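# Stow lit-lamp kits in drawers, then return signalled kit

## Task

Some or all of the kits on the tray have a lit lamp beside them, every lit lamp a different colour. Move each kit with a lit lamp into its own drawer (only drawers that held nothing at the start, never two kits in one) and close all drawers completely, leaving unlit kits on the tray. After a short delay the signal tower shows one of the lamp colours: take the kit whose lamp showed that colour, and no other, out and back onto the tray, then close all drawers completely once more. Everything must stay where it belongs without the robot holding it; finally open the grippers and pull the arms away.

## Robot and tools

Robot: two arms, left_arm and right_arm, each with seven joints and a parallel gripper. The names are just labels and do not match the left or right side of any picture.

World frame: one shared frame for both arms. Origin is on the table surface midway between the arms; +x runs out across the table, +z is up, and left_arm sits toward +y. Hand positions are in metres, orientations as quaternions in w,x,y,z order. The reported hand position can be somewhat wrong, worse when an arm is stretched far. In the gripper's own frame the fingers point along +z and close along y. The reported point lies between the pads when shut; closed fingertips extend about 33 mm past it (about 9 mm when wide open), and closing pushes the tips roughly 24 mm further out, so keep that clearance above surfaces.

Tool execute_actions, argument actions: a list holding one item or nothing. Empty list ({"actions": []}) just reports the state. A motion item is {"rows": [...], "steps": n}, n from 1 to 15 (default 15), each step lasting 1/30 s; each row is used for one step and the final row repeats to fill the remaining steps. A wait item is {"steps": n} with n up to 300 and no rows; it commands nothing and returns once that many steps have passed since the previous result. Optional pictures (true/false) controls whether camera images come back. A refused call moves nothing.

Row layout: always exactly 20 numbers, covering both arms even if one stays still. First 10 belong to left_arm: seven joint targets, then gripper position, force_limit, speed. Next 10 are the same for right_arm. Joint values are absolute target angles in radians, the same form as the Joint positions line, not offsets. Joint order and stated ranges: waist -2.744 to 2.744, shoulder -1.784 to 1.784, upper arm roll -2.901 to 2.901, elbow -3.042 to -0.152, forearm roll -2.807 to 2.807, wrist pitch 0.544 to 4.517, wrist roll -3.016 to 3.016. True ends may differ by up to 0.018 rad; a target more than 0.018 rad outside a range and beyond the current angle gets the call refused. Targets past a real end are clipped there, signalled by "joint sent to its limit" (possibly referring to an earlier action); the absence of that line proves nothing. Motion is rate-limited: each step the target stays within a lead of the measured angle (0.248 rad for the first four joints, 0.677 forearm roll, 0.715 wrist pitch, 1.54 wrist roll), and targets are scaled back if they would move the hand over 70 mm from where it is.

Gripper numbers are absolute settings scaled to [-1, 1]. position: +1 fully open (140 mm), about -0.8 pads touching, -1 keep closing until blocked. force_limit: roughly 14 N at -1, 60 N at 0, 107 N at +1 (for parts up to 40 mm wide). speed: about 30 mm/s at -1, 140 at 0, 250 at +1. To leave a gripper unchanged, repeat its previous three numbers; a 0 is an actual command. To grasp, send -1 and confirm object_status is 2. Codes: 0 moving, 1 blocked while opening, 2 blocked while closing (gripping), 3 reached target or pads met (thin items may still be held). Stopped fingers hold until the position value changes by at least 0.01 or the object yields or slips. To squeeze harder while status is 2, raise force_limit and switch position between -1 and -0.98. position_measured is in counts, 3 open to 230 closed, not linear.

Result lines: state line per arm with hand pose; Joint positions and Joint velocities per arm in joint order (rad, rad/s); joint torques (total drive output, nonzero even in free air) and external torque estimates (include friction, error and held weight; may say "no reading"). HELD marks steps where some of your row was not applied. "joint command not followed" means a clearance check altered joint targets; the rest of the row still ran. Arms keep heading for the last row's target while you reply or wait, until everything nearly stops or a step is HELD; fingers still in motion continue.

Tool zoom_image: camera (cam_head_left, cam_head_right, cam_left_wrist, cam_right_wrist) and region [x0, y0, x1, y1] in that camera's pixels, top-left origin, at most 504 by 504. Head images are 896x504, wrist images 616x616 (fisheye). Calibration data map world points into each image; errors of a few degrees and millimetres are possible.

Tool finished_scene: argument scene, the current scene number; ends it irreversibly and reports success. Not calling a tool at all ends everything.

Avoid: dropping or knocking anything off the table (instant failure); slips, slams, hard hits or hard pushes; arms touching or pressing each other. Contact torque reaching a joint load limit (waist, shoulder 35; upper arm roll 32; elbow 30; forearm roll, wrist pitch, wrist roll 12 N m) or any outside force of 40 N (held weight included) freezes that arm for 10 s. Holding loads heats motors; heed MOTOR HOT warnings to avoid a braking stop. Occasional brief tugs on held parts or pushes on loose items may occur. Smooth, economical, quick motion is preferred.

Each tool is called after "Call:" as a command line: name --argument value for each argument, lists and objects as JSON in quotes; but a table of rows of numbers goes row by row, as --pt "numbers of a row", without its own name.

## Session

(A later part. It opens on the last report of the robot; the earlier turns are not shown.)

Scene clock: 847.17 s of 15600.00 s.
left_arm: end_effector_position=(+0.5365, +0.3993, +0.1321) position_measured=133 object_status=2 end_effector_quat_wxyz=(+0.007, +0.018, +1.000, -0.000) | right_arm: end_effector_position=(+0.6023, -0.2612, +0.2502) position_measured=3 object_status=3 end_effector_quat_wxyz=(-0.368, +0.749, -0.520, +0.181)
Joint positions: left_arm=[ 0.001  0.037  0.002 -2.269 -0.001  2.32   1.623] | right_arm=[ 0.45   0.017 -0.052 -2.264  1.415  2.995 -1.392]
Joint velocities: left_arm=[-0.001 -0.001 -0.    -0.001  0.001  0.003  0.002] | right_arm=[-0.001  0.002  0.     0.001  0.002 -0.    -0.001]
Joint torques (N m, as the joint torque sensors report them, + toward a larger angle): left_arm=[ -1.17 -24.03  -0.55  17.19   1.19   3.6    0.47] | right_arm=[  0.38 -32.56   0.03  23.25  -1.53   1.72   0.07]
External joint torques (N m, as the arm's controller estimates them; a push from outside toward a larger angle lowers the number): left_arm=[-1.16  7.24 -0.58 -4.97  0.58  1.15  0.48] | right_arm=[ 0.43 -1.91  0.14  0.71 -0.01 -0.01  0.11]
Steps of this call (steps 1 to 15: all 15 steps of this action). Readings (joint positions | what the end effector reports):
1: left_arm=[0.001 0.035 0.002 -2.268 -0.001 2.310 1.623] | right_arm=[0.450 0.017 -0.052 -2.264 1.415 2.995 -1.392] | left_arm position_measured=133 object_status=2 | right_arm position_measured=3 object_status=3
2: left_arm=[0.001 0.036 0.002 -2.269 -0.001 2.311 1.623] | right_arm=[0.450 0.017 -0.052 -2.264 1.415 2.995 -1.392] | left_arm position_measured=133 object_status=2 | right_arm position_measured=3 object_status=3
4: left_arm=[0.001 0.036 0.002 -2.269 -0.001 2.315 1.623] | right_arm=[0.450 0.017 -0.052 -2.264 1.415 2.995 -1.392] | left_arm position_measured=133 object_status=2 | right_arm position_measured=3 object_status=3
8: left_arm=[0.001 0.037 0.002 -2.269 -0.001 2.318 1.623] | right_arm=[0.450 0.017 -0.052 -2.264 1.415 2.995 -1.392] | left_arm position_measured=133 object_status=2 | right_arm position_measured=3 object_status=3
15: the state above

Call:
execute_actions --actions '[{"rows":[ [0.0,0.032,0,-2.268,0,2.31,1.63,0.3,0,0, 0.45,0.017,-0.05,-2.264,1.415,2.995,-1.392,1,0,0], [0.0,0.032,0,-2.268,0,2.31,1.63,0.3,0,0, 0.45,0.017,-0.05,-2.264,1.415,2.995,-1.392,1,0,0], [0.0,0.032,0,-2.268,0,2.31,1.63,0.3,0,0, 0.45,0.017,-0.05,-2.264,1.415,2.995,-1.392,1,0,0], [0.0,0.032,0,-2.268,0,2.31,1.63,0.3,0,0, 0.45,0.017,-0.05,-2.264,1.415,2.995,-1.392,1,0,0], [0.0,0.032,0,-2.268,0,2.31,1.63,0.3,0,0, 0.45,0.017,-0.05,-2.264,1.415,2.995,-1.392,1,0,0], [0.0,0.032,0,-2.268,0,2.31,1.63,0.3,0,0, 0.45,0.017,-0.05,-2.264,1.415,2.995,-1.392,1,0,0], [0.0,0.032,0,-2.268,0,2.31,1.63,0.3,0,0, 0.45,0.017,-0.05,-2.264,1.415,2.995,-1.392,1,0,0], [0.0,0.032,0,-2.268,0,2.31,1.63,0.3,0,0, 0.45,0.017,-0.05,-2.264,1.415,2.995,-1.392,1,0,0], [0.0,0.032,0,-2.268,0,2.31,1.63,0.3,0,0, 0.45,0.017,-0.05,-2.264,1.415,2.995,-1.392,1,0,0], [0.0,-0.022,0,-2.226,0,2.2,1.63,0.3,0,0, 0.45,0.017,-0.05,-2.264,1.415,2.995,-1.392,1,0,0]],"steps":15}]' --pictures false

Call:
execute_actions --actions '[{"rows":[[0.0,-0.076,0,-2.154,0,2.078,1.63,0,0,0, 0.45,0.017,-0.05,-2.264,1.415,2.995,-1.392,1,0,0]],"steps":15}]' --pictures false

Call:
execute_actions --actions '[{"rows":[[0.226,-0.569,0,-2.672,0,2.103,1.855,0,0,0, 0.45,0.017,-0.05,-2.264,1.415,2.995,-1.392,1,0,0]],"steps":15}]' --pictures false

Call:
execute_actions --actions '[{"rows":[ [0.226,-0.569,0,-2.672,0,2.103,1.855,0,0,0, 0.45,0.017,-0.05,-2.264,1.415,2.995,-1.392,1,0,0], [0.226,-0.569,0,-2.672,0,2.103,1.855,0,0,0, 0.45,0.017,-0.05,-2.264,1.415,2.995,-1.392,1,0,0], [0.226,-0.569,0,-2.672,0,2.103,1.855,0,0,0, 0.45,0.017,-0.05,-2.264,1.415,2.995,-1.392,1,0,0], [0.226,-0.569,0,-2.672,0,2.103,1.855,0,0,0, 0.45,0.017,-0.05,-2.264,1.415,2.995,-1.392,1,0,0], [0.226,-0.569,0,-2.672,0,2.103,1.855,0,0,0, 0.45,0.017,-0.05,-2.264,1.415,2.995,-1.392,1,0,0], [0.226,-0.50,0,-2.84,0,2.42,1.855,0,0,0, 0.45,0.017,-0.05,-2.264,1.415,2.995,-1.392,1,0,0]],"steps":15}]' --pictures false

Call:
execute_actions --actions '[{"rows":[[0.226,-0.43,0,-2.999,0,2.75,1.855,0,0,0, 0.45,0.017,-0.05,-2.264,1.415,2.995,-1.392,1,0,0]],"steps":15}]' --pictures false

Call:
execute_actions --actions '[{"rows":[[0.226,-0.411,0,-3.002,0,3.102,1.855,0,0,0, 0.45,0.017,-0.05,-2.264,1.415,2.995,-1.392,1,0,0]],"steps":15}]' --pictures false

Call:
execute_actions --actions '[{"steps":20}]' --pictures false

Call:
execute_actions --actions '[{"rows":[ [0.222,-0.378,0,-2.974,0,3.106,1.85,0,0,0, 0.45,0.017,-0.05,-2.264,1.415,2.995,-1.392,1,0,0], [0.222,-0.378,0,-2.974,0,3.106,1.85,0,0,0, 0.45,0.017,-0.05,-2.264,1.415,2.995,-1.392,1,0,0], [0.216,-0.344,0,-2.945,0,3.111,1.845,0,0,0, 0.45,0.017,-0.05,-2.264,1.415,2.995,-1.392,1,0,0], [0.216,-0.344,0,-2.945,0,3.111,1.845,0,0,0, 0.45,0.017,-0.05,-2.264,1.415,2.995,-1.392,1,0,0], [0.21,-0.310,0,-2.916,0,3.115,1.84,0,0,0, 0.45,0.017,-0.05,-2.264,1.415,2.995,-1.392,1,0,0], [0.21,-0.310,0,-2.916,0,3.115,1.84,0,0,0, 0.45,0.017,-0.05,-2.264,1.415,2.995,-1.392,1,0,0], [0.205,-0.281,0,-2.886,0,3.115,1.835,0,0,0, 0.45,0.017,-0.05,-2.264,1.415,2.995,-1.392,1,0,0], [0.205,-0.281,0,-2.886,0,3.115,1.835,0,0,0, 0.45,0.017,-0.05,-2.264,1.415,2.995,-1.392,1,0,0], [0.2,-0.252,0,-2.857,0,3.115,1.83,0,0,0, 0.45,0.017,-0.05,-2.264,1.415,2.995,-1.392,1,0,0], [0.2,-0.252,0,-2.857,0,3.115,1.83,0,0,0, 0.45,0.017,-0.05,-2.264,1.415,2.995,-1.392,1,0,0], [0.195,-0.222,0,-2.827,0,3.116,1.825,0,0,0, 0.45,0.017,-0.05,-2.264,1.415,2.995,-1.392,1,0,0], [0.195,-0.222,0,-2.827,0,3.116,1.825,0,0,0, 0.45,0.017,-0.05,-2.264,1.415,2.995,-1.392,1,0,0], [0.19,-0.193,0,-2.797,0,3.115,1.82,0,0,0, 0.45,0.017,-0.05,-2.264,1.415,2.995,-1.392,1,0,0], [0.19,-0.193,0,-2.797,0,3.115,1.82,0,0,0, 0.45,0.017,-0.05,-2.264,1.415,2.995,-1.392,1,0,0], [0.185,-0.166,0,-2.767,0,3.112,1.816,0,0,0, 0.45,0.017,-0.05,-2.264,1.415,2.995,-1.392,1,0,0]],"steps":15}]' --pictures false

Call:
execute_actions --actions '[{"rows":[ [0.18,-0.139,0,-2.737,0,3.108,1.812,0,0,0, 0.45,0.017,-0.05,-2.264,1.415,2.995,-1.392,1,0,0], [0.18,-0.139,0,-2.737,0,3.108,1.812,0,0,0, 0.45,0.017,-0.05,-2.264,1.415,2.995,-1.392,1,0,0], [0.176,-0.112,0,-2.706,0,3.105,1.808,0,0,0, 0.45,0.017,-0.05,-2.264,1.415,2.995,-1.392,1,0,0], [0.176,-0.112,0,-2.706,0,3.105,1.808,0,0,0, 0.45,0.017,-0.05,-2.264,1.415,2.995,-1.392,1,0,0], [0.172,-0.085,0,-2.676,0,3.101,1.805,0,0,0, 0.45,0.017,-0.05,-2.264,1.415,2.995,-1.392,1,0,0], [0.172,-0.085,0,-2.676,0,3.101,1.805,0,0,0, 0.45,0.017,-0.05,-2.264,1.415,2.995,-1.392,1,0,0], [0.168,-0.060,0,-2.645,0,3.095,1.802,0,0,0, 0.45,0.017,-0.05,-2.264,1.415,2.995,-1.392,1,0,0], [0.168,-0.060,0,-2.645,0,3.095,1.802,0,0,0, 0.45,0.017,-0.05,-2.264,1.415,2.995,-1.392,1,0,0], [0.164,-0.036,0,-2.613,0,3.088,1.80,0,0,0, 0.45,0.017,-0.05,-2.264,1.415,2.995,-1.392,1,0,0], [0.164,-0.036,0,-2.613,0,3.088,1.80,0,0,0, 0.45,0.017,-0.05,-2.264,1.415,2.995,-1.392,1,0,0], [0.161,-0.010,0,-2.582,0,3.082,1.80,0,0,0, 0.45,0.017,-0.05,-2.264,1.415,2.995,-1.392,1,0,0], [0.161,-0.010,0,-2.582,0,3.082,1.80,0,0,0, 0.45,0.017,-0.05,-2.264,1.415,2.995,-1.392,1,0,0], [0.159,0.003,0,-2.566,0,3.079,1.80,0,0,0, 0.45,0.017,-0.05,-2.264,1.415,2.995,-1.392,1,0,0], [0.159,0.003,0,-2.566,0,3.079,1.80,0,0,0, 0.45,0.017,-0.05,-2.264,1.415,2.995,-1.392,1,0,0], [0.158,0.026,0,-2.535,0,3.082,1.80,0,0,0, 0.45,0.017,-0.05,-2.264,1.415,2.995,-1.392,1,0,0]],"steps":15}]' --pictures false

Call:
execute_actions --actions '[{"steps":30}]'

Scene clock: 933.97 s of 15600.00 s.
left_arm: end_effector_position=(+0.5419, +0.3993, +0.1731) position_measured=91 object_status=3 end_effector_quat_wxyz=(+0.016, +0.018, +1.000, +0.000) | right_arm: end_effector_position=(+0.6023, -0.2612, +0.2502) position_measured=3 object_status=3 end_effector_quat_wxyz=(-0.368, +0.749, -0.520, +0.181)
Joint positions: left_arm=[ 0.001 -0.02   0.002 -2.227 -0.001  2.239  1.624] | right_arm=[ 0.45   0.017 -0.052 -2.264  1.415  2.995 -1.392]
Joint velocities: left_arm=[-0.001 -0.114  0.001  0.086  0.001 -0.185  0.001] | right_arm=[ 0.001  0.001 -0.001 -0.001 -0.001  0.     0.001]
Joint torques (N m, as the joint torque sensors report them, + toward a larger angle): left_arm=[ -1.18 -25.43  -0.63  18.93   1.18   1.21   0.33] | right_arm=[  0.26 -32.75   0.16  23.04  -1.58   1.68   0.03]
External joint torques (N m, as the arm's controller estimates them; a push from outside toward a larger angle lowers the number): left_arm=[-1.12 -1.78 -0.55  0.25  0.57 -0.65  0.33] | right_arm=[ 0.28 -1.84  0.24  0.35 -0.04 -0.05  0.07]
Steps of this call (steps 1 to 15: the robot went on to your last target; steps 16 to 90: nothing new was sent; then 83.30 s passed at rest; steps 91 to 105: all 15 steps of this action). Readings (joint positions | what the end effector reports):
91: left_arm=[0.001 0.036 0.002 -2.269 -0.001 2.319 1.623] | right_arm=[0.450 0.017 -0.052 -2.264 1.415 2.995 -1.392] | left_arm position_measured=133 object_status=0 | right_arm position_measured=3 object_status=3
92: left_arm=[0.001 0.035 0.002 -2.269 -0.001 2.318 1.623] | right_arm=[0.450 0.017 -0.052 -2.264 1.415 2.995 -1.392] | left_arm position_measured=131 object_status=0 | right_arm position_measured=3 object_status=3
94: left_arm=[0.001 0.034 0.002 -2.269 -0.001 2.317 1.623] | right_arm=[0.450 0.017 -0.052 -2.264 1.415 2.995 -1.392] | left_arm position_measured=111 object_status=0 | right_arm position_measured=3 object_status=3
98: left_arm=[0.001 0.034 0.002 -2.269 -0.001 2.316 1.624] | right_arm=[0.450 0.017 -0.052 -2.264 1.415 2.995 -1.392] | left_arm position_measured=91 object_status=0 | right_arm position_measured=3 object_status=3
105: the state above

Scene clock: 934.47 s of 15600.00 s.
left_arm: end_effector_position=(+0.5366, +0.3991, +0.2241) position_measured=129 object_status=3 end_effector_quat_wxyz=(+0.008, +0.018, +1.000, -0.000) | right_arm: end_effector_position=(+0.6023, -0.2612, +0.2502) position_measured=3 object_status=3 end_effector_quat_wxyz=(-0.368, +0.749, -0.520, +0.181)
Joint positions: left_arm=[ 0.001 -0.078  0.002 -2.153 -0.001  2.091  1.624] | right_arm=[ 0.45   0.017 -0.052 -2.264  1.415  2.995 -1.392]
Joint velocities: left_arm=[-0.     0.001  0.    -0.001 -0.001 -0.052  0.002] | right_arm=[ 0.001 -0.002  0.001 -0.001  0.    -0.     0.   ]
Joint torques (N m, as the joint torque sensors report them, + toward a larger angle): left_arm=[ -0.89 -27.31  -1.33  22.59   1.36   1.7    0.42] | right_arm=[  0.54 -32.99  -0.44  23.42  -1.49   1.63  -0.02]
External joint torques (N m, as the arm's controller estimates them; a push from outside toward a larger angle lowers the number): left_arm=[-0.79  1.6  -1.16 -1.27  0.65 -0.77  0.42] | right_arm=[ 0.52 -2.13 -0.41  0.8   0.04 -0.09  0.02]
Steps of this call (steps 1 to 15: all 15 steps of this action). Readings (joint positions | what the end effector reports):
1: left_arm=[0.001 -0.026 0.002 -2.214 -0.001 2.210 1.624] | right_arm=[0.450 0.017 -0.052 -2.264 1.415 2.995 -1.392] | left_arm position_measured=91 object_status=0 | right_arm position_measured=3 object_status=3
2: left_arm=[0.001 -0.038 0.002 -2.197 -0.001 2.186 1.624] | right_arm=[0.450 0.017 -0.052 -2.264 1.415 2.995 -1.392] | left_arm position_measured=97 object_status=0 | right_arm position_measured=3 object_status=3
4: left_arm=[0.001 -0.063 0.002 -2.170 -0.001 2.153 1.624] | right_arm=[0.450 0.017 -0.052 -2.264 1.415 2.995 -1.392] | left_arm position_measured=113 object_status=0 | right_arm position_measured=3 object_status=3
8: left_arm=[0.001 -0.079 0.002 -2.153 -0.001 2.117 1.624] | right_arm=[0.450 0.017 -0.052 -2.264 1.415 2.995 -1.392] | left_arm position_measured=129 object_status=0 | right_arm position_measured=3 object_status=3
15: the state above

Scene clock: 934.97 s of 15600.00 s.
left_arm: end_effector_position=(+0.3607, +0.4759, +0.2018) position_measured=129 object_status=3 end_effector_quat_wxyz=(-0.001, -0.010, +1.000, -0.002) | right_arm: end_effector_position=(+0.6023, -0.2612, +0.2502) position_measured=3 object_status=3 end_effector_quat_wxyz=(-0.368, +0.749, -0.520, +0.181)
Joint positions: left_arm=[ 0.223 -0.564  0.003 -2.666 -0.001  2.1    1.79 ] | right_arm=[ 0.45   0.017 -0.052 -2.264  1.415  2.995 -1.392]
Joint velocities: left_arm=[ 0.005 -0.042 -0.006 -0.068  0.001  0.001  0.193] | right_arm=[ 0.     0.001  0.     0.    -0.002 -0.001 -0.002]
Joint torques (N m, as the joint torque sensors report them, + toward a larger angle): left_arm=[  1.24 -12.57  -2.24  22.31   1.19   2.91   0.53] | right_arm=[  0.06 -32.68  -0.24  23.19  -1.53   1.69   0.07]
External joint torques (N m, as the arm's controller estimates them; a push from outside toward a larger angle lowers the number): left_arm=[ 1.19 -0.92 -1.77 -2.11  0.44  0.33  0.53] | right_arm=[ 0.08 -1.88 -0.16  0.55  0.   -0.04  0.11]
Steps of this call (steps 1 to 15: all 15 steps of this action). Readings (joint positions | what the end effector reports):
1: left_arm=[0.022 -0.103 -0.010 -2.185 -0.001 2.095 1.634] | right_arm=[0.450 0.017 -0.052 -2.264 1.415 2.995 -1.392] | left_arm position_measured=129 object_status=3 | right_arm position_measured=3 object_status=3
2: left_arm=[0.050 -0.142 -0.013 -2.229 -0.001 2.095 1.645] | right_arm=[0.450 0.017 -0.052 -2.264 1.415 2.995 -1.392] | left_arm position_measured=129 object_status=3 | right_arm position_measured=3 object_status=3
4: left_arm=[0.112 -0.234 -0.009 -2.325 -0.001 2.097 1.670] | right_arm=[0.450 0.017 -0.052 -2.264 1.415 2.995 -1.392] | left_arm position_measured=129 object_status=3 | right_arm position_measured=3 object_status=3
8: left_arm=[0.200 -0.468 0.004 -2.558 -0.001 2.101 1.724] | right_arm=[0.450 0.017 -0.052 -2.264 1.415 2.995 -1.392] | left_arm position_measured=129 object_status=3 | right_arm position_measured=3 object_status=3
15: the state above

Scene clock: 935.47 s of 15600.00 s.
left_arm: end_effector_position=(+0.3519, +0.4738, +0.1263) position_measured=129 object_status=3 end_effector_quat_wxyz=(+0.015, +0.013, +1.000, +0.003) | right_arm: end_effector_position=(+0.6023, -0.2612, +0.2502) position_measured=3 object_status=3 end_effector_quat_wxyz=(-0.368, +0.749, -0.520, +0.181)
Joint positions: left_arm=[ 0.223 -0.499  0.002 -2.839 -0.001  2.37   1.837] | right_arm=[ 0.45   0.017 -0.052 -2.264  1.415  2.995 -1.392]
Joint velocities: left_arm=[ 0.    -0.001 -0.001  0.     0.001  0.281  0.037] | right_arm=[ 0.001 -0.001 -0.002  0.001 -0.002 -0.    -0.   ]
Joint torques (N m, as the joint torque sensors report them, + toward a larger angle): left_arm=[  0.59 -12.21  -1.38  20.13   1.03   3.16   0.59] | right_arm=[  0.46 -32.52  -0.13  23.21  -1.55   1.65   0.02]
External joint torques (N m, as the arm's controller estimates them; a push from outside toward a larger angle lowers the number): left_arm=[ 0.6  -0.33 -0.89 -1.24  0.43  0.81  0.59] | right_arm=[ 0.63 -1.5   0.11  0.46 -0.01 -0.1   0.07]
Steps of this call (steps 1 to 15: all 15 steps of this action). Readings (joint positions | what the end effector reports):
1: left_arm=[0.223 -0.565 0.003 -2.668 -0.001 2.100 1.796] | right_arm=[0.450 0.017 -0.052 -2.264 1.415 2.995 -1.392] | left_arm position_measured=129 object_status=3 | right_arm position_measured=3 object_status=3
2: left_arm=[0.223 -0.565 0.003 -2.669 -0.001 2.100 1.802] | right_arm=[0.450 0.017 -0.052 -2.264 1.415 2.995 -1.392] | left_arm position_measured=129 object_status=3 | right_arm position_measured=3 object_status=3
4: left_arm=[0.223 -0.566 0.003 -2.670 -0.001 2.100 1.811] | right_arm=[0.450 0.017 -0.052 -2.264 1.415 2.995 -1.392] | left_arm position_measured=129 object_status=3 | right_arm position_measured=3 object_status=3
8: left_arm=[0.223 -0.528 0.002 -2.778 -0.001 2.243 1.824] | right_arm=[0.450 0.017 -0.052 -2.264 1.415 2.995 -1.392] | left_arm position_measured=129 object_status=3 | right_arm position_measured=3 object_status=3
15: the state above

Scene clock: 935.97 s of 15600.00 s.
left_arm: end_effector_position=(+0.3581, +0.4754, +0.0765) position_measured=129 object_status=3 end_effector_quat_wxyz=(+0.077, +0.017, +0.997, +0.020) | right_arm: end_effector_position=(+0.6023, -0.2612, +0.2502) position_measured=3 object_status=3 end_effector_quat_wxyz=(-0.368, +0.749, -0.520, +0.181)
Joint positions: left_arm=[ 0.223 -0.43   0.002 -2.997 -0.001  2.726  1.846] | right_arm=[ 0.45   0.017 -0.052 -2.264  1.415  2.995 -1.392]
Joint velocities: left_arm=[ 0.    -0.001 -0.     0.    -0.     0.122  0.007] | right_arm=[ 0.     0.001 -0.001  0.001  0.    -0.     0.   ]
Joint torques (N m, as the joint torque sensors report them, + toward a larger angle): left_arm=[  0.93 -11.8   -1.4   17.51   0.88   3.44   0.37] | right_arm=[  0.44 -32.74  -0.25  23.23  -1.5    1.63   0.04]
External joint torques (N m, as the arm's controller estimates them; a push from outside toward a larger angle lowers the number): left_arm=[ 0.91  0.07 -1.   -1.58  0.43  0.71  0.37] | right_arm=[ 0.46 -1.83 -0.16  0.54  0.03 -0.1   0.09]
Steps of this call (steps 1 to 15: all 15 steps of this action). Readings (joint positions | what the end effector reports):
1: left_arm=[0.223 -0.493 0.002 -2.866 -0.001 2.439 1.838] | right_arm=[0.450 0.017 -0.052 -2.264 1.415 2.995 -1.392] | left_arm position_measured=129 object_status=3 | right_arm position_measured=3 object_status=3
2: left_arm=[0.223 -0.476 0.002 -2.906 -0.001 2.496 1.839] | right_arm=[0.450 0.017 -0.052 -2.264 1.415 2.995 -1.392] | left_arm position_measured=129 object_status=3 | right_arm position_measured=3 object_status=3
4: left_arm=[0.223 -0.444 0.002 -2.966 -0.001 2.574 1.841] | right_arm=[0.450 0.017 -0.052 -2.264 1.415 2.995 -1.392] | left_arm position_measured=129 object_status=3 | right_arm position_measured=3 object_status=3
8: left_arm=[0.223 -0.430 0.002 -2.997 -0.001 2.665 1.844] | right_arm=[0.450 0.017 -0.052 -2.264 1.415 2.995 -1.392] | left_arm position_measured=129 object_status=3 | right_arm position_measured=3 object_status=3
15: the state above

Scene clock: 936.47 s of 15600.00 s.
left_arm: end_effector_position=(+0.4447, +0.4967, +0.1320) position_measured=129 object_status=3 end_effector_quat_wxyz=(+0.233, +0.018, +0.970, +0.061) | right_arm: end_effector_position=(+0.6023, -0.2612, +0.2502) position_measured=3 object_status=3 end_effector_quat_wxyz=(-0.368, +0.749, -0.520, +0.181)
Joint positions: left_arm=[ 0.223 -0.413  0.002 -3.001 -0.001  3.074  1.848] | right_arm=[ 0.45   0.017 -0.052 -2.264  1.415  2.995 -1.392]
Joint velocities: left_arm=[ 0.     0.003 -0.001 -0.001 -0.     0.144  0.003] | right_arm=[ 0.     0.     0.     0.    -0.001  0.001 -0.001]
Joint torques (N m, as the joint torque sensors report them, + toward a larger angle): left_arm=[  1.12 -10.86  -1.74  18.05   0.82   4.05   0.38] | right_arm=[  0.41 -32.79  -0.04  23.03  -1.5    1.63   0.  ]
External joint torques (N m, as the arm's controller estimates them; a push from outside toward a larger angle lowers the number): left_arm=[ 1.14  1.57 -1.32 -1.07  0.38  0.87  0.39] | right_arm=[ 0.38 -1.96 -0.01  0.38  0.03 -0.09  0.05]
Steps of this call (steps 1 to 15: all 15 steps of this action). Readings (joint positions | what the end effector reports):
1: left_arm=[0.223 -0.427 0.002 -3.000 -0.001 2.763 1.846] | right_arm=[0.450 0.017 -0.052 -2.264 1.415 2.995 -1.392] | left_arm position_measured=129 object_status=3 | right_arm position_measured=3 object_status=3
2: left_arm=[0.223 -0.424 0.002 -3.001 -0.001 2.803 1.846] | right_arm=[0.450 0.017 -0.052 -2.264 1.415 2.995 -1.392] | left_arm position_measured=129 object_status=3 | right_arm position_measured=3 object_status=3
4: left_arm=[0.223 -0.419 0.002 -3.001 -0.001 2.883 1.846] | right_arm=[0.450 0.017 -0.052 -2.264 1.415 2.995 -1.392] | left_arm position_measured=129 object_status=3 | right_arm position_measured=3 object_status=3
8: left_arm=[0.223 -0.415 0.002 -3.001 -0.001 3.001 1.847] | right_arm=[0.450 0.017 -0.052 -2.264 1.415 2.995 -1.392] | left_arm position_measured=129 object_status=3 | right_arm position_measured=3 object_status=3
15: the state above

Scene clock: 937.13 s of 15600.00 s.
left_arm: end_effector_position=(+0.4500, +0.4980, +0.1372) position_measured=129 object_status=3 end_effector_quat_wxyz=(+0.244, +0.018, +0.968, +0.064) | right_arm: end_effector_position=(+0.6023, -0.2612, +0.2502) position_measured=3 object_status=3 end_effector_quat_wxyz=(-0.368, +0.749, -0.520, +0.181)
Joint positions: left_arm=[ 0.223 -0.413  0.002 -3.001 -0.001  3.097  1.848] | right_arm=[ 0.45   0.017 -0.052 -2.264  1.415  2.995 -1.392]
Joint velocities: left_arm=[ 0.     0.     0.001 -0.     0.001  0.003  0.001] | right_arm=[-0.     0.     0.002  0.    -0.001 -0.    -0.001]
Joint torques (N m, as the joint torque sensors report them, + toward a larger angle): left_arm=[  0.96 -10.95  -1.45  18.56   0.85   4.13   0.46] | right_arm=[  0.24 -33.07   0.02  22.95  -1.54   1.6    0.03]
External joint torques (N m, as the arm's controller estimates them; a push from outside toward a larger angle lowers the number): left_arm=[ 0.95  1.79 -1.05 -0.89  0.4   0.83  0.46] | right_arm=[ 0.17 -2.15  0.02  0.27  0.   -0.12  0.07]
Steps of this call (steps 1 to 20: the robot went on to your last target). Readings (joint positions | what the end effector reports):
1: left_arm=[0.223 -0.413 0.002 -3.001 -0.001 3.079 1.848] | right_arm=[0.450 0.017 -0.052 -2.264 1.415 2.995 -1.392] | left_arm position_measured=129 object_status=3 | right_arm position_measured=3 object_status=3
2: left_arm=[0.223 -0.413 0.002 -3.001 -0.001 3.082 1.848] | right_arm=[0.450 0.017 -0.052 -2.264 1.415 2.995 -1.392] | left_arm position_measured=129 object_status=3 | right_arm position_measured=3 object_status=3
4: left_arm=[0.223 -0.413 0.002 -3.001 -0.001 3.087 1.848] | right_arm=[0.450 0.017 -0.052 -2.264 1.415 2.995 -1.392] | left_arm position_measured=129 object_status=3 | right_arm position_measured=3 object_status=3
8: left_arm=[0.223 -0.413 0.002 -3.001 -0.001 3.093 1.848] | right_arm=[0.450 0.017 -0.052 -2.264 1.415 2.995 -1.392] | left_arm position_measured=129 object_status=3 | right_arm position_measured=3 object_status=3
20: the state above

Scene clock: 937.63 s of 15600.00 s.
left_arm: end_effector_position=(+0.5119, +0.4979, +0.1332) position_measured=129 object_status=3 end_effector_quat_wxyz=(+0.240, +0.028, +0.969, +0.058) | right_arm: end_effector_position=(+0.6023, -0.2612, +0.2502) position_measured=3 object_status=3 end_effector_quat_wxyz=(-0.368, +0.749, -0.520, +0.181)
Joint positions: left_arm=[ 0.195 -0.203  0.002 -2.81  -0.001  3.106  1.84 ] | right_arm=[ 0.45   0.017 -0.052 -2.264  1.415  2.995 -1.392]
Joint velocities: left_arm=[-0.081  0.478 -0.001  0.486 -0.    -0.    -0.05 ] | right_arm=[-0.     0.     0.    -0.     0.    -0.     0.001]
Joint torques (N m, as the joint torque sensors report them, + toward a larger angle): left_arm=[ -2.42 -20.44  -1.19  20.99   0.88   4.31  -0.37] | right_arm=[  0.33 -32.53   0.05  23.16  -1.49   1.65  -0.01]
External joint torques (N m, as the arm's controller estimates them; a push from outside toward a larger angle lowers the number): left_arm=[-2.62  1.29 -0.48  3.63  0.3   1.18 -0.51] | right_arm=[ 0.35 -1.6   0.13  0.49  0.04 -0.08  0.04]
Steps of this call (steps 1 to 15: all 15 steps of this action). Readings (joint positions | what the end effector reports):
1: left_arm=[0.223 -0.406 0.002 -2.995 -0.001 3.098 1.848] | right_arm=[0.450 0.017 -0.052 -2.264 1.415 2.995 -1.392] | left_arm position_measured=129 object_status=3 | right_arm position_measured=3 object_status=3
2: left_arm=[0.223 -0.397 0.002 -2.988 -0.001 3.099 1.848] | right_arm=[0.450 0.017 -0.052 -2.264 1.415 2.995 -1.392] | left_arm position_measured=129 object_status=3 | right_arm position_measured=3 object_status=3
4: left_arm=[0.221 -0.369 0.002 -2.966 -0.001 3.101 1.848] | right_arm=[0.450 0.017 -0.052 -2.264 1.415 2.995 -1.392] | left_arm position_measured=129 object_status=3 | right_arm position_measured=3 object_status=3
8: left_arm=[0.212 -0.308 0.002 -2.912 -0.001 3.105 1.847] | right_arm=[0.450 0.017 -0.052 -2.264 1.415 2.995 -1.392] | left_arm position_measured=129 object_status=3 | right_arm position_measured=3 object_status=3
15: the state above

Scene clock: 938.13 s of 15600.00 s.
left_arm: end_effector_position=(+0.5892, +0.4947, +0.1325) position_measured=129 object_status=3 end_effector_quat_wxyz=(+0.244, +0.033, +0.968, +0.052) | right_arm: end_effector_position=(+0.6023, -0.2612, +0.2502) position_measured=3 object_status=3 end_effector_quat_wxyz=(-0.368, +0.749, -0.520, +0.181)
Joint positions: left_arm=[ 0.162 -0.     0.001 -2.577 -0.001  3.081  1.818] | right_arm=[ 0.45   0.017 -0.052 -2.264  1.415  2.995 -1.392]
Joint velocities: left_arm=[-0.04   0.356 -0.007  0.428  0.001 -0.025 -0.027] | right_arm=[-0.001  0.    -0.001  0.001 -0.    -0.    -0.001]
Joint torques (N m, as the joint torque sensors report them, + toward a larger angle): left_arm=[ -1.07 -29.16  -0.36  23.9    0.86   4.22  -0.3 ] | right_arm=[  0.14 -32.99  -0.52  23.37  -1.52   1.63  -0.02]
External joint torques (N m, as the arm's controller estimates them; a push from outside toward a larger angle lowers the number): left_arm=[-1.14 -0.88 -0.22  5.78  0.28  1.8  -0.47] | right_arm=[ 0.19 -2.06 -0.41  0.67  0.01 -0.11  0.02]
Steps of this call (steps 1 to 15: all 15 steps of this action). Readings (joint positions | what the end effector reports):
1: left_arm=[0.191 -0.184 0.002 -2.790 -0.001 3.105 1.838] | right_arm=[0.450 0.017 -0.052 -2.264 1.415 2.995 -1.392] | left_arm position_measured=129 object_status=3 | right_arm position_measured=3 object_status=3
2: left_arm=[0.188 -0.168 0.002 -2.772 -0.001 3.105 1.836] | right_arm=[0.450 0.017 -0.052 -2.264 1.415 2.995 -1.392] | left_arm position_measured=129 object_status=3 | right_arm position_measured=3 object_status=3
4: left_arm=[0.183 -0.136 0.002 -2.739 -0.001 3.104 1.833] | right_arm=[0.450 0.017 -0.052 -2.264 1.415 2.995 -1.392] | left_arm position_measured=129 object_status=3 | right_arm position_measured=3 object_status=3
8: left_arm=[0.174 -0.081 0.002 -2.676 -0.001 3.098 1.826] | right_arm=[0.450 0.017 -0.052 -2.264 1.415 2.995 -1.392] | left_arm position_measured=129 object_status=3 | right_arm position_measured=3 object_status=3
15: the state above

Scene clock: 939.13 s of 15600.00 s.
left_arm: end_effector_position=(+0.6007, +0.4945, +0.1329) position_measured=129 object_status=3 end_effector_quat_wxyz=(+0.245, +0.032, +0.968, +0.051) | right_arm: end_effector_position=(+0.6023, -0.2612, +0.2502) position_measured=3 object_status=3 end_effector_quat_wxyz=(-0.368, +0.749, -0.520, +0.181)
Joint positions: left_arm=[ 0.159  0.027  0.001 -2.542 -0.001  3.076  1.811] | right_arm=[ 0.45   0.017 -0.052 -2.264  1.415  2.995 -1.392]
Joint velocities: left_arm=[ 0.002  0.     0.001 -0.     0.001  0.001  0.   ] | right_arm=[-0.002 -0.     0.     0.    -0.     0.001 -0.001]
Joint torques (N m, as the joint torque sensors report them, + toward a larger angle): left_arm=[ -1.16 -28.99   0.12  23.49   0.86   4.43  -0.59] | right_arm=[  0.34 -32.45  -0.12  23.14  -1.56   1.64   0.01]
External joint torques (N m, as the arm's controller estimates them; a push from outside toward a larger angle lowers the number): left_arm=[-1.25 -0.6   0.01  3.81  0.42  1.13 -0.58] | right_arm=[ 0.39 -1.6  -0.01  0.48 -0.03 -0.1   0.05]
Steps of this call (steps 1 to 30: the robot went on to your last target). Readings (joint positions | what the end effector reports):
1: left_arm=[0.161 0.010 0.001 -2.565 -0.001 3.081 1.817] | right_arm=[0.450 0.017 -0.052 -2.264 1.415 2.995 -1.392] | left_arm position_measured=129 object_status=3 | right_arm position_measured=3 object_status=3
2: left_arm=[0.160 0.016 0.001 -2.556 -0.001 3.080 1.816] | right_arm=[0.450 0.017 -0.052 -2.264 1.415 2.995 -1.392] | left_arm position_measured=129 object_status=3 | right_arm position_measured=3 object_status=3
4: left_arm=[0.160 0.023 0.001 -2.548 -0.001 3.079 1.815] | right_arm=[0.450 0.017 -0.052 -2.264 1.415 2.995 -1.392] | left_arm position_measured=129 object_status=3 | right_arm position_measured=3 object_status=3
8: left_arm=[0.159 0.026 0.001 -2.543 -0.001 3.077 1.814] | right_arm=[0.450 0.017 -0.052 -2.264 1.415 2.995 -1.392] | left_arm position_measured=129 object_status=3 | right_arm position_measured=3 object_status=3
30: the state above
All arms were judged still, so your last target was given up. Only a new action makes them travel on or press farther. Fingers that are still opening or closing keep moving.
camera_calibration (this result's frames):
cam_left_wrist: T_world_to_cam=[[0.201909, 0.969402, 0.139618, -0.61105], [0.584736, -0.233674, 0.77684, -0.325823], [0.785695, -0.0752114, -0.614025, -0.162586], [0, 0, 0, 1]] pos_world=[0.44164, 0.503988, 0.238594]
cam_right_wrist: T_world_to_cam=[[-0.656742, -0.19174, -0.729332, 0.525105], [-0.611603, 0.701217, 0.366382, 0.451202], [0.44117, 0.68668, -0.577788, 0.234467], [0, 0, 0, 1]] pos_world=[0.517376, -0.376711, 0.353136]

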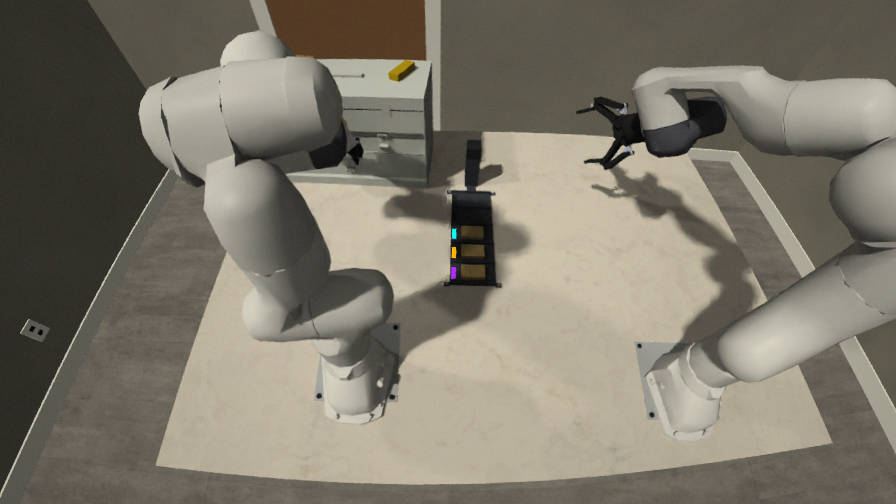

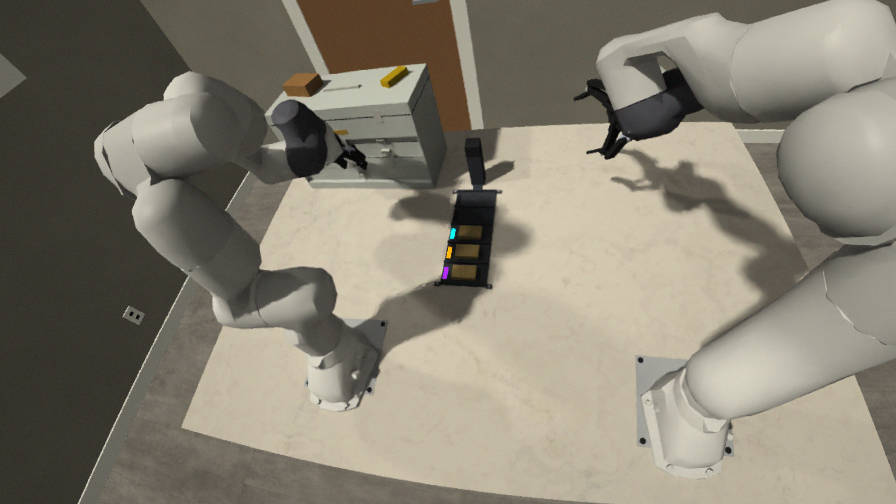

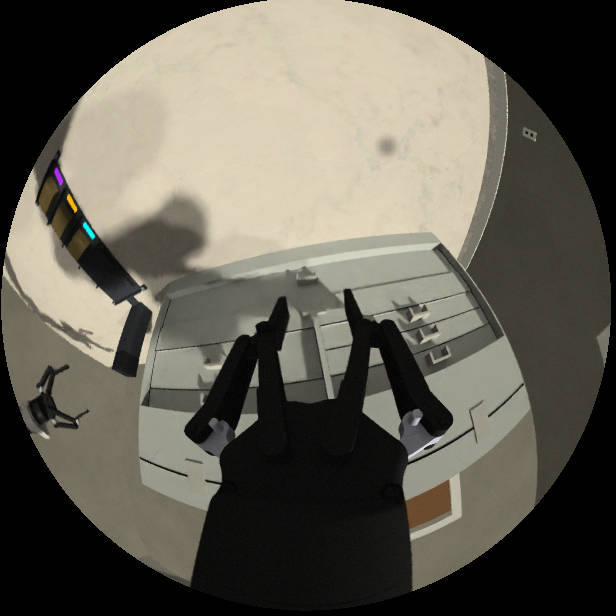

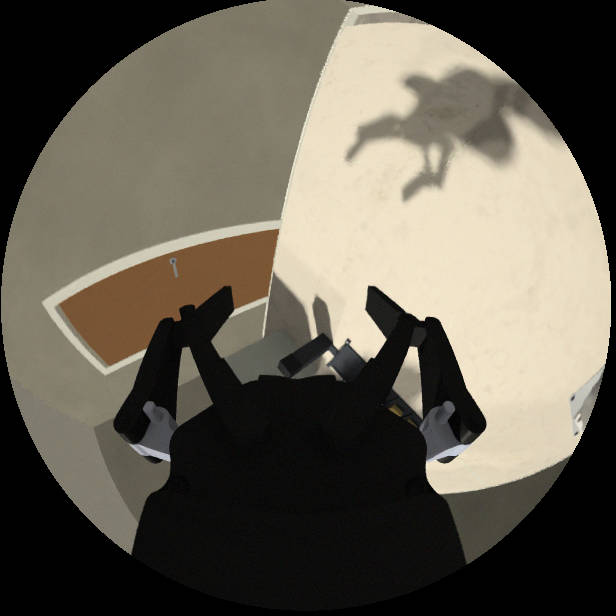

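Call:
execute_actions --actions '[]'

Scene clock: 976.17 s of 15600.00 s.
left_arm: end_effector_position=(+0.6007, +0.4945, +0.1329) position_measured=129 object_status=3 end_effector_quat_wxyz=(+0.245, +0.032, +0.968, +0.051) | right_arm: end_effector_position=(+0.6023, -0.2612, +0.2502) position_measured=3 object_status=3 end_effector_quat_wxyz=(-0.368, +0.749, -0.520, +0.181)
Joint positions: left_arm=[ 0.159  0.027  0.001 -2.542 -0.001  3.076  1.811] | right_arm=[ 0.45   0.017 -0.052 -2.264  1.415  2.995 -1.392]
Joint velocities: left_arm=[-0.     0.001  0.001 -0.     0.001  0.001 -0.001] | right_arm=[-0.    -0.    -0.001  0.002 -0.     0.     0.001]
Joint torques (N m, as the joint torque sensors report them, + toward a larger angle): left_arm=[ -1.   -28.57  -0.29  23.8    0.75   4.39  -0.46] | right_arm=[  0.62 -32.82  -0.26  23.13  -1.56   1.62   0.09]
External joint torques (N m, as the arm's controller estimates them; a push from outside toward a larger angle lowers the number): left_arm=[-1.   -0.3  -0.31  4.16  0.3   1.11 -0.45] | right_arm=[ 0.69 -1.89 -0.13  0.4  -0.02 -0.12  0.14]
Steps of this call (steps 1 to 90: nothing new was sent; then 34.03 s passed at rest). Readings (joint positions | what the end effector reports):
1: left_arm=[0.159 0.027 0.001 -2.542 -0.001 3.076 1.811] | right_arm=[0.450 0.017 -0.052 -2.264 1.415 2.995 -1.392] | left_arm position_measured=129 object_status=3 | right_arm position_measured=3 object_status=3
2: left_arm=[0.159 0.027 0.001 -2.542 -0.001 3.076 1.811] | right_arm=[0.450 0.017 -0.052 -2.264 1.415 2.995 -1.392] | left_arm position_measured=129 object_status=3 | right_arm position_measured=3 object_status=3
4: left_arm=[0.159 0.027 0.001 -2.542 -0.001 3.076 1.811] | right_arm=[0.450 0.017 -0.052 -2.264 1.415 2.995 -1.392] | left_arm position_measured=129 object_status=3 | right_arm position_measured=3 object_status=3
8: left_arm=[0.159 0.027 0.001 -2.542 -0.001 3.076 1.811] | right_arm=[0.450 0.017 -0.052 -2.264 1.415 2.995 -1.392] | left_arm position_measured=129 object_status=3 | right_arm position_measured=3 object_status=3
90: the state above
camera_calibration (this result's frames):
cam_left_wrist: T_world_to_cam=[[0.201682, 0.969472, 0.139455, -0.61092], [0.584828, -0.23341, 0.77685, -0.326023], [0.785685, -0.0751193, -0.614049, -0.162644], [0, 0, 0, 1]] pos_world=[0.441666, 0.503956, 0.238595]
cam_right_wrist: T_world_to_cam=[[-0.656743, -0.19174, -0.729332, 0.525105], [-0.611603, 0.701217, 0.366382, 0.451202], [0.44117, 0.68668, -0.577788, 0.234467], [0, 0, 0, 1]] pos_world=[0.517376, -0.376711, 0.353135]

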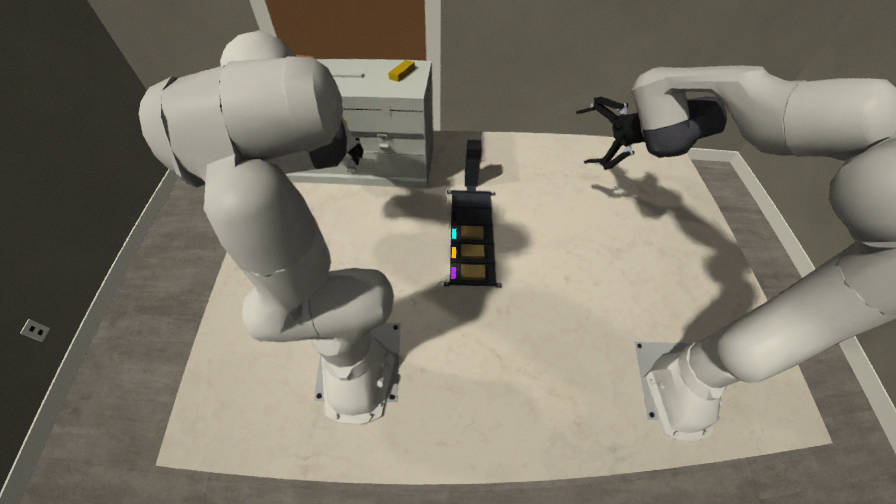

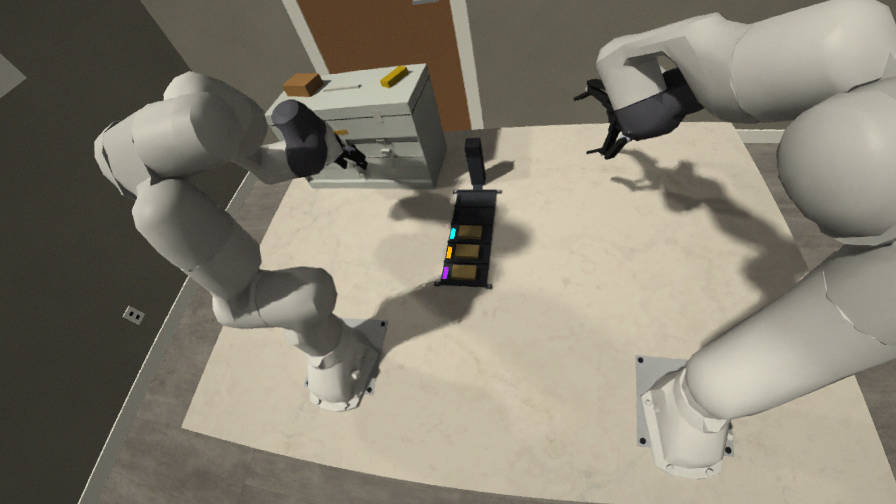

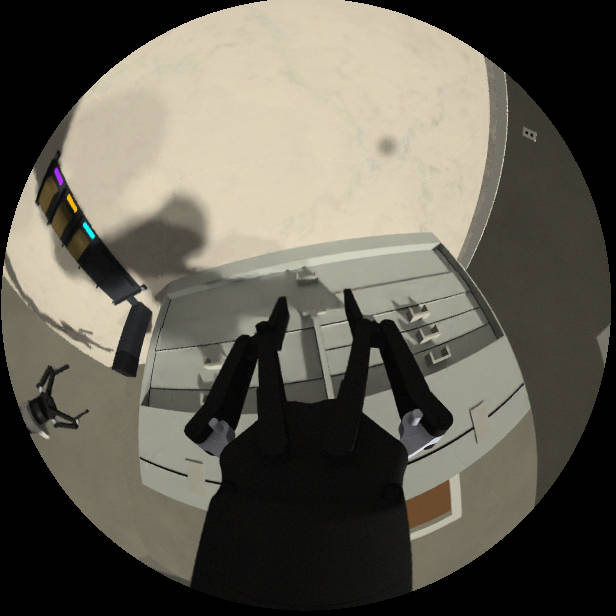

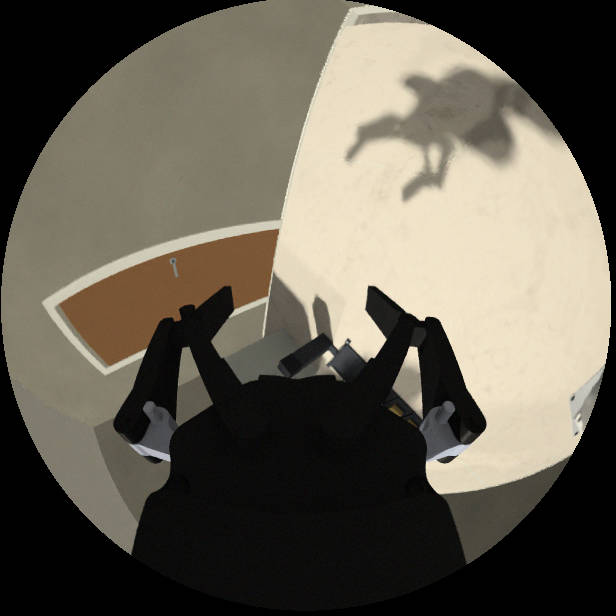

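Call:
execute_actions --actions '[{"rows":[[0.159,-0.06,0,-2.64,0,3.09,1.81,0,0,0,0.45,0.017,-0.05,-2.264,1.415,2.995,-1.392,1,0,0],[0.159,-0.06,0,-2.64,0,3.09,1.81,0,0,0,0.45,0.017,-0.05,-2.264,1.415,2.995,-1.392,1,0,0],[0.159,-0.06,0,-2.64,0,3.09,1.81,0,0,0,0.45,0.017,-0.05,-2.264,1.415,2.995,-1.392,1,0,0],[0.159,-0.06,0,-2.64,0,3.09,1.81,0,0,0,0.45,0.017,-0.05,-2.264,1.415,2.995,-1.392,1,0,0],[0.159,-0.06,0,-2.64,0,3.09,1.81,0,0,0,0.45,0.017,-0.05,-2.264,1.415,2.995,-1.392,1,0,0],[0.159,-0.15,0,-2.72,0,3.05,1.75,0,0,0,0.45,0.017,-0.05,-2.264,1.415,2.995,-1.392,1,0,0],[0.159,-0.15,0,-2.72,0,3.05,1.75,0,0,0,0.45,0.017,-0.05,-2.264,1.415,2.995,-1.392,1,0,0],[0.159,-0.15,0,-2.72,0,3.05,1.75,0,0,0,0.45,0.017,-0.05,-2.264,1.415,2.995,-1.392,1,0,0],[0.159,-0.15,0,-2.72,0,3.05,1.75,0,0,0,0.45,0.017,-0.05,-2.264,1.415,2.995,-1.392,1,0,0],[0.159,-0.15,0,-2.72,0,3.05,1.75,0,0,0,0.45,0.017,-0.05,-2.264,1.415,2.995,-1.392,1,0,0],[-0.058,-0.245,0,-2.722,0,2.988,1.583,0,0,0,0.45,0.017,-0.05,-2.264,1.415,2.995,-1.392,1,0,0]],"steps":15}]' --pictures false

Call:
execute_actions --actions '[{"steps":40}]'

Scene clock: 1008.67 s of 15600.00 s.
left_arm: end_effector_position=(+0.5542, +0.3985, +0.1699) position_measured=129 object_status=3 end_effector_quat_wxyz=(+0.259, +0.065, +0.963, +0.021) | right_arm: end_effector_position=(+0.6023, -0.2612, +0.2502) position_measured=3 object_status=3 end_effector_quat_wxyz=(-0.368, +0.749, -0.520, +0.181)
Joint positions: left_arm=[-0.003 -0.218  0.003 -2.718 -0.002  3.026  1.722] | right_arm=[ 0.45   0.017 -0.052 -2.264  1.415  2.995 -1.392]
Joint velocities: left_arm=[-0.805 -0.413 -0.153 -0.     0.027 -0.18  -0.437] | right_arm=[-0.    -0.    -0.001 -0.001  0.002  0.    -0.   ]
Joint torques (N m, as the joint torque sensors report them, + toward a larger angle): left_arm=[  4.51 -16.73   5.47  17.83   0.59   2.12  -0.36] | right_arm=[  0.07 -32.65  -0.18  23.02  -1.55   1.67   0.02]
External joint torques (N m, as the arm's controller estimates them; a push from outside toward a larger angle lowers the number): left_arm=[-2.97 -1.3  -1.72 -0.08  1.07 -0.53 -0.37] | right_arm=[ 0.13 -1.77 -0.06  0.37 -0.02 -0.07  0.07]
Steps of this call (steps 1 to 90: nothing new was sent; then 29.00 s passed at rest; steps 91 to 105: all 15 steps of this action). Readings (joint positions | what the end effector reports):
91: left_arm=[0.159 0.008 0.001 -2.565 -0.001 3.078 1.811] | right_arm=[0.450 0.017 -0.052 -2.264 1.415 2.995 -1.392] | left_arm position_measured=129 object_status=3 | right_arm position_measured=3 object_status=3
92: left_arm=[0.159 -0.015 0.001 -2.592 -0.001 3.079 1.811] | right_arm=[0.450 0.017 -0.052 -2.264 1.415 2.995 -1.392] | left_arm position_measured=129 object_status=3 | right_arm position_measured=3 object_status=3
94: left_arm=[0.159 -0.042 0.001 -2.620 -0.001 3.081 1.811] | right_arm=[0.450 0.017 -0.052 -2.264 1.415 2.995 -1.392] | left_arm position_measured=129 object_status=3 | right_arm position_measured=3 object_status=3
98: left_arm=[0.159 -0.117 0.001 -2.691 -0.000 3.069 1.796] | right_arm=[0.450 0.017 -0.052 -2.264 1.415 2.995 -1.392] | left_arm position_measured=129 object_status=3 | right_arm position_measured=3 object_status=3
105: the state above

Scene clock: 1010.00 s of 15600.00 s.
left_arm: end_effector_position=(+0.5485, +0.3673, +0.1740) position_measured=129 object_status=3 end_effector_quat_wxyz=(+0.254, +0.031, +0.967, -0.003) | right_arm: end_effector_position=(+0.6023, -0.2612, +0.2502) position_measured=3 object_status=3 end_effector_quat_wxyz=(-0.368, +0.749, -0.520, +0.181)
Joint positions: left_arm=[-0.055 -0.243 -0.003 -2.721 -0.     2.992  1.591] | right_arm=[ 0.45   0.017 -0.052 -2.264  1.415  2.995 -1.392]
Joint velocities: left_arm=[-0.001 -0.    -0.001 -0.     0.    -0.001 -0.006] | right_arm=[-0.     0.002  0.001 -0.     0.001  0.     0.   ]
Joint torques (N m, as the joint torque sensors report them, + toward a larger angle): left_arm=[ -2.08 -20.97   2.32  19.3    0.73   2.75  -0.31] | right_arm=[  0.31 -32.82  -0.32  23.04  -1.6    1.64   0.03]
External joint torques (N m, as the arm's controller estimates them; a push from outside toward a larger angle lowers the number): left_arm=[-1.98 -0.8   2.63 -1.6   0.21 -0.54 -0.3 ] | right_arm=[ 0.37 -2.04 -0.19  0.4  -0.07 -0.09  0.08]
Steps of this call (steps 1 to 40: the robot went on to your last target). Readings (joint positions | what the end effector reports):
1: left_arm=[-0.025 -0.229 -0.001 -2.718 -0.001 3.021 1.708] | right_arm=[0.450 0.017 -0.052 -2.264 1.415 2.995 -1.392] | left_arm position_measured=129 object_status=3 | right_arm position_measured=3 object_status=3
2: left_arm=[-0.039 -0.236 -0.004 -2.718 -0.001 3.017 1.696] | right_arm=[0.450 0.017 -0.052 -2.264 1.415 2.995 -1.392] | left_arm position_measured=129 object_status=3 | right_arm position_measured=3 object_status=3
4: left_arm=[-0.051 -0.242 -0.004 -2.718 -0.000 3.009 1.675] | right_arm=[0.450 0.017 -0.052 -2.264 1.415 2.995 -1.392] | left_arm position_measured=129 object_status=3 | right_arm position_measured=3 object_status=3
8: left_arm=[-0.055 -0.243 -0.003 -2.720 -0.000 3.000 1.645] | right_arm=[0.450 0.017 -0.052 -2.264 1.415 2.995 -1.392] | left_arm position_measured=129 object_status=3 | right_arm position_measured=3 object_status=3
40: the state above
camera_calibration (this result's frames):
cam_left_wrist: T_world_to_cam=[[0.225599, 0.973405, 0.0398587, -0.480024], [0.567895, -0.16464, 0.806467, -0.378259], [0.791581, -0.159302, -0.589934, -0.0823721], [0, 0, 0, 1]] pos_world=[0.388308, 0.391859, 0.275592]
cam_right_wrist: T_world_to_cam=[[-0.656742, -0.19174, -0.729332, 0.525105], [-0.611603, 0.701217, 0.366382, 0.451202], [0.44117, 0.68668, -0.577788, 0.234467], [0, 0, 0, 1]] pos_world=[0.517376, -0.376711, 0.353136]

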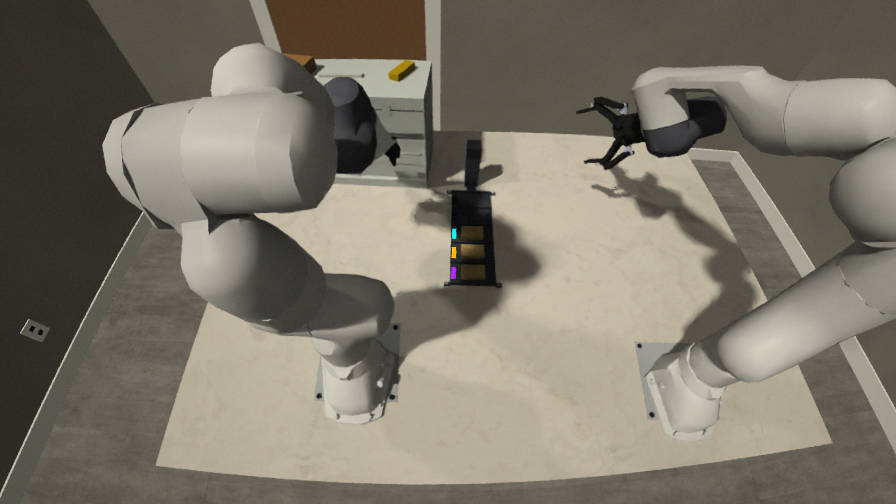

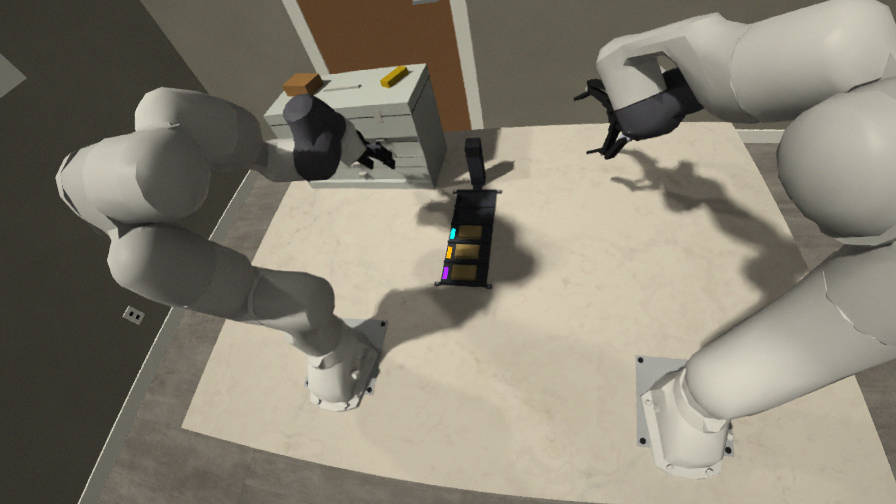

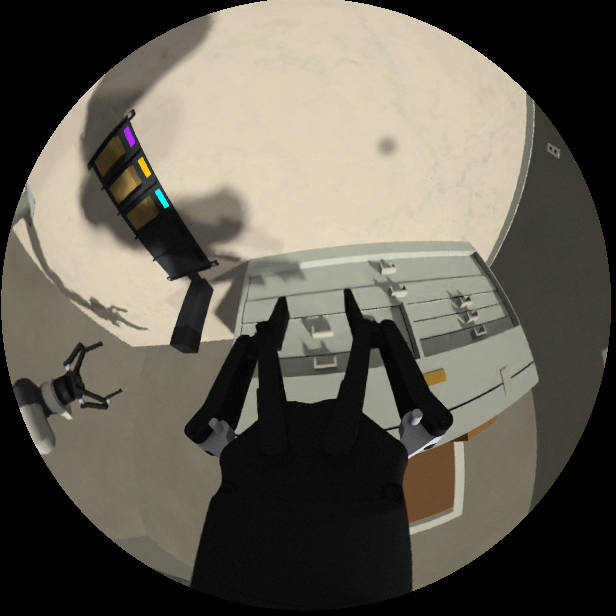

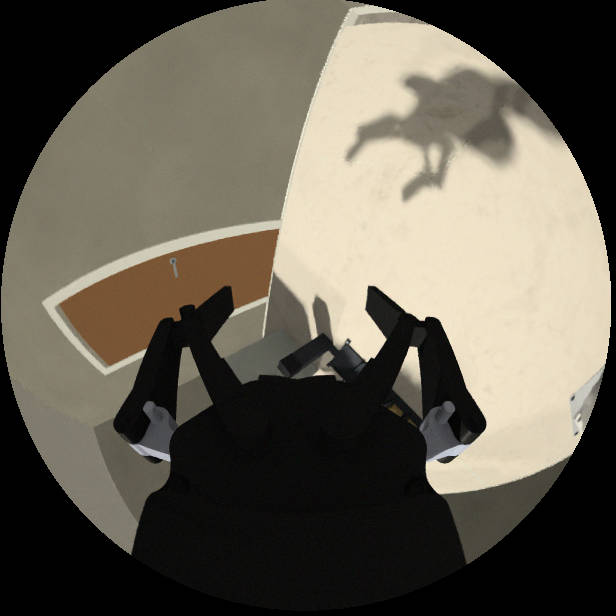

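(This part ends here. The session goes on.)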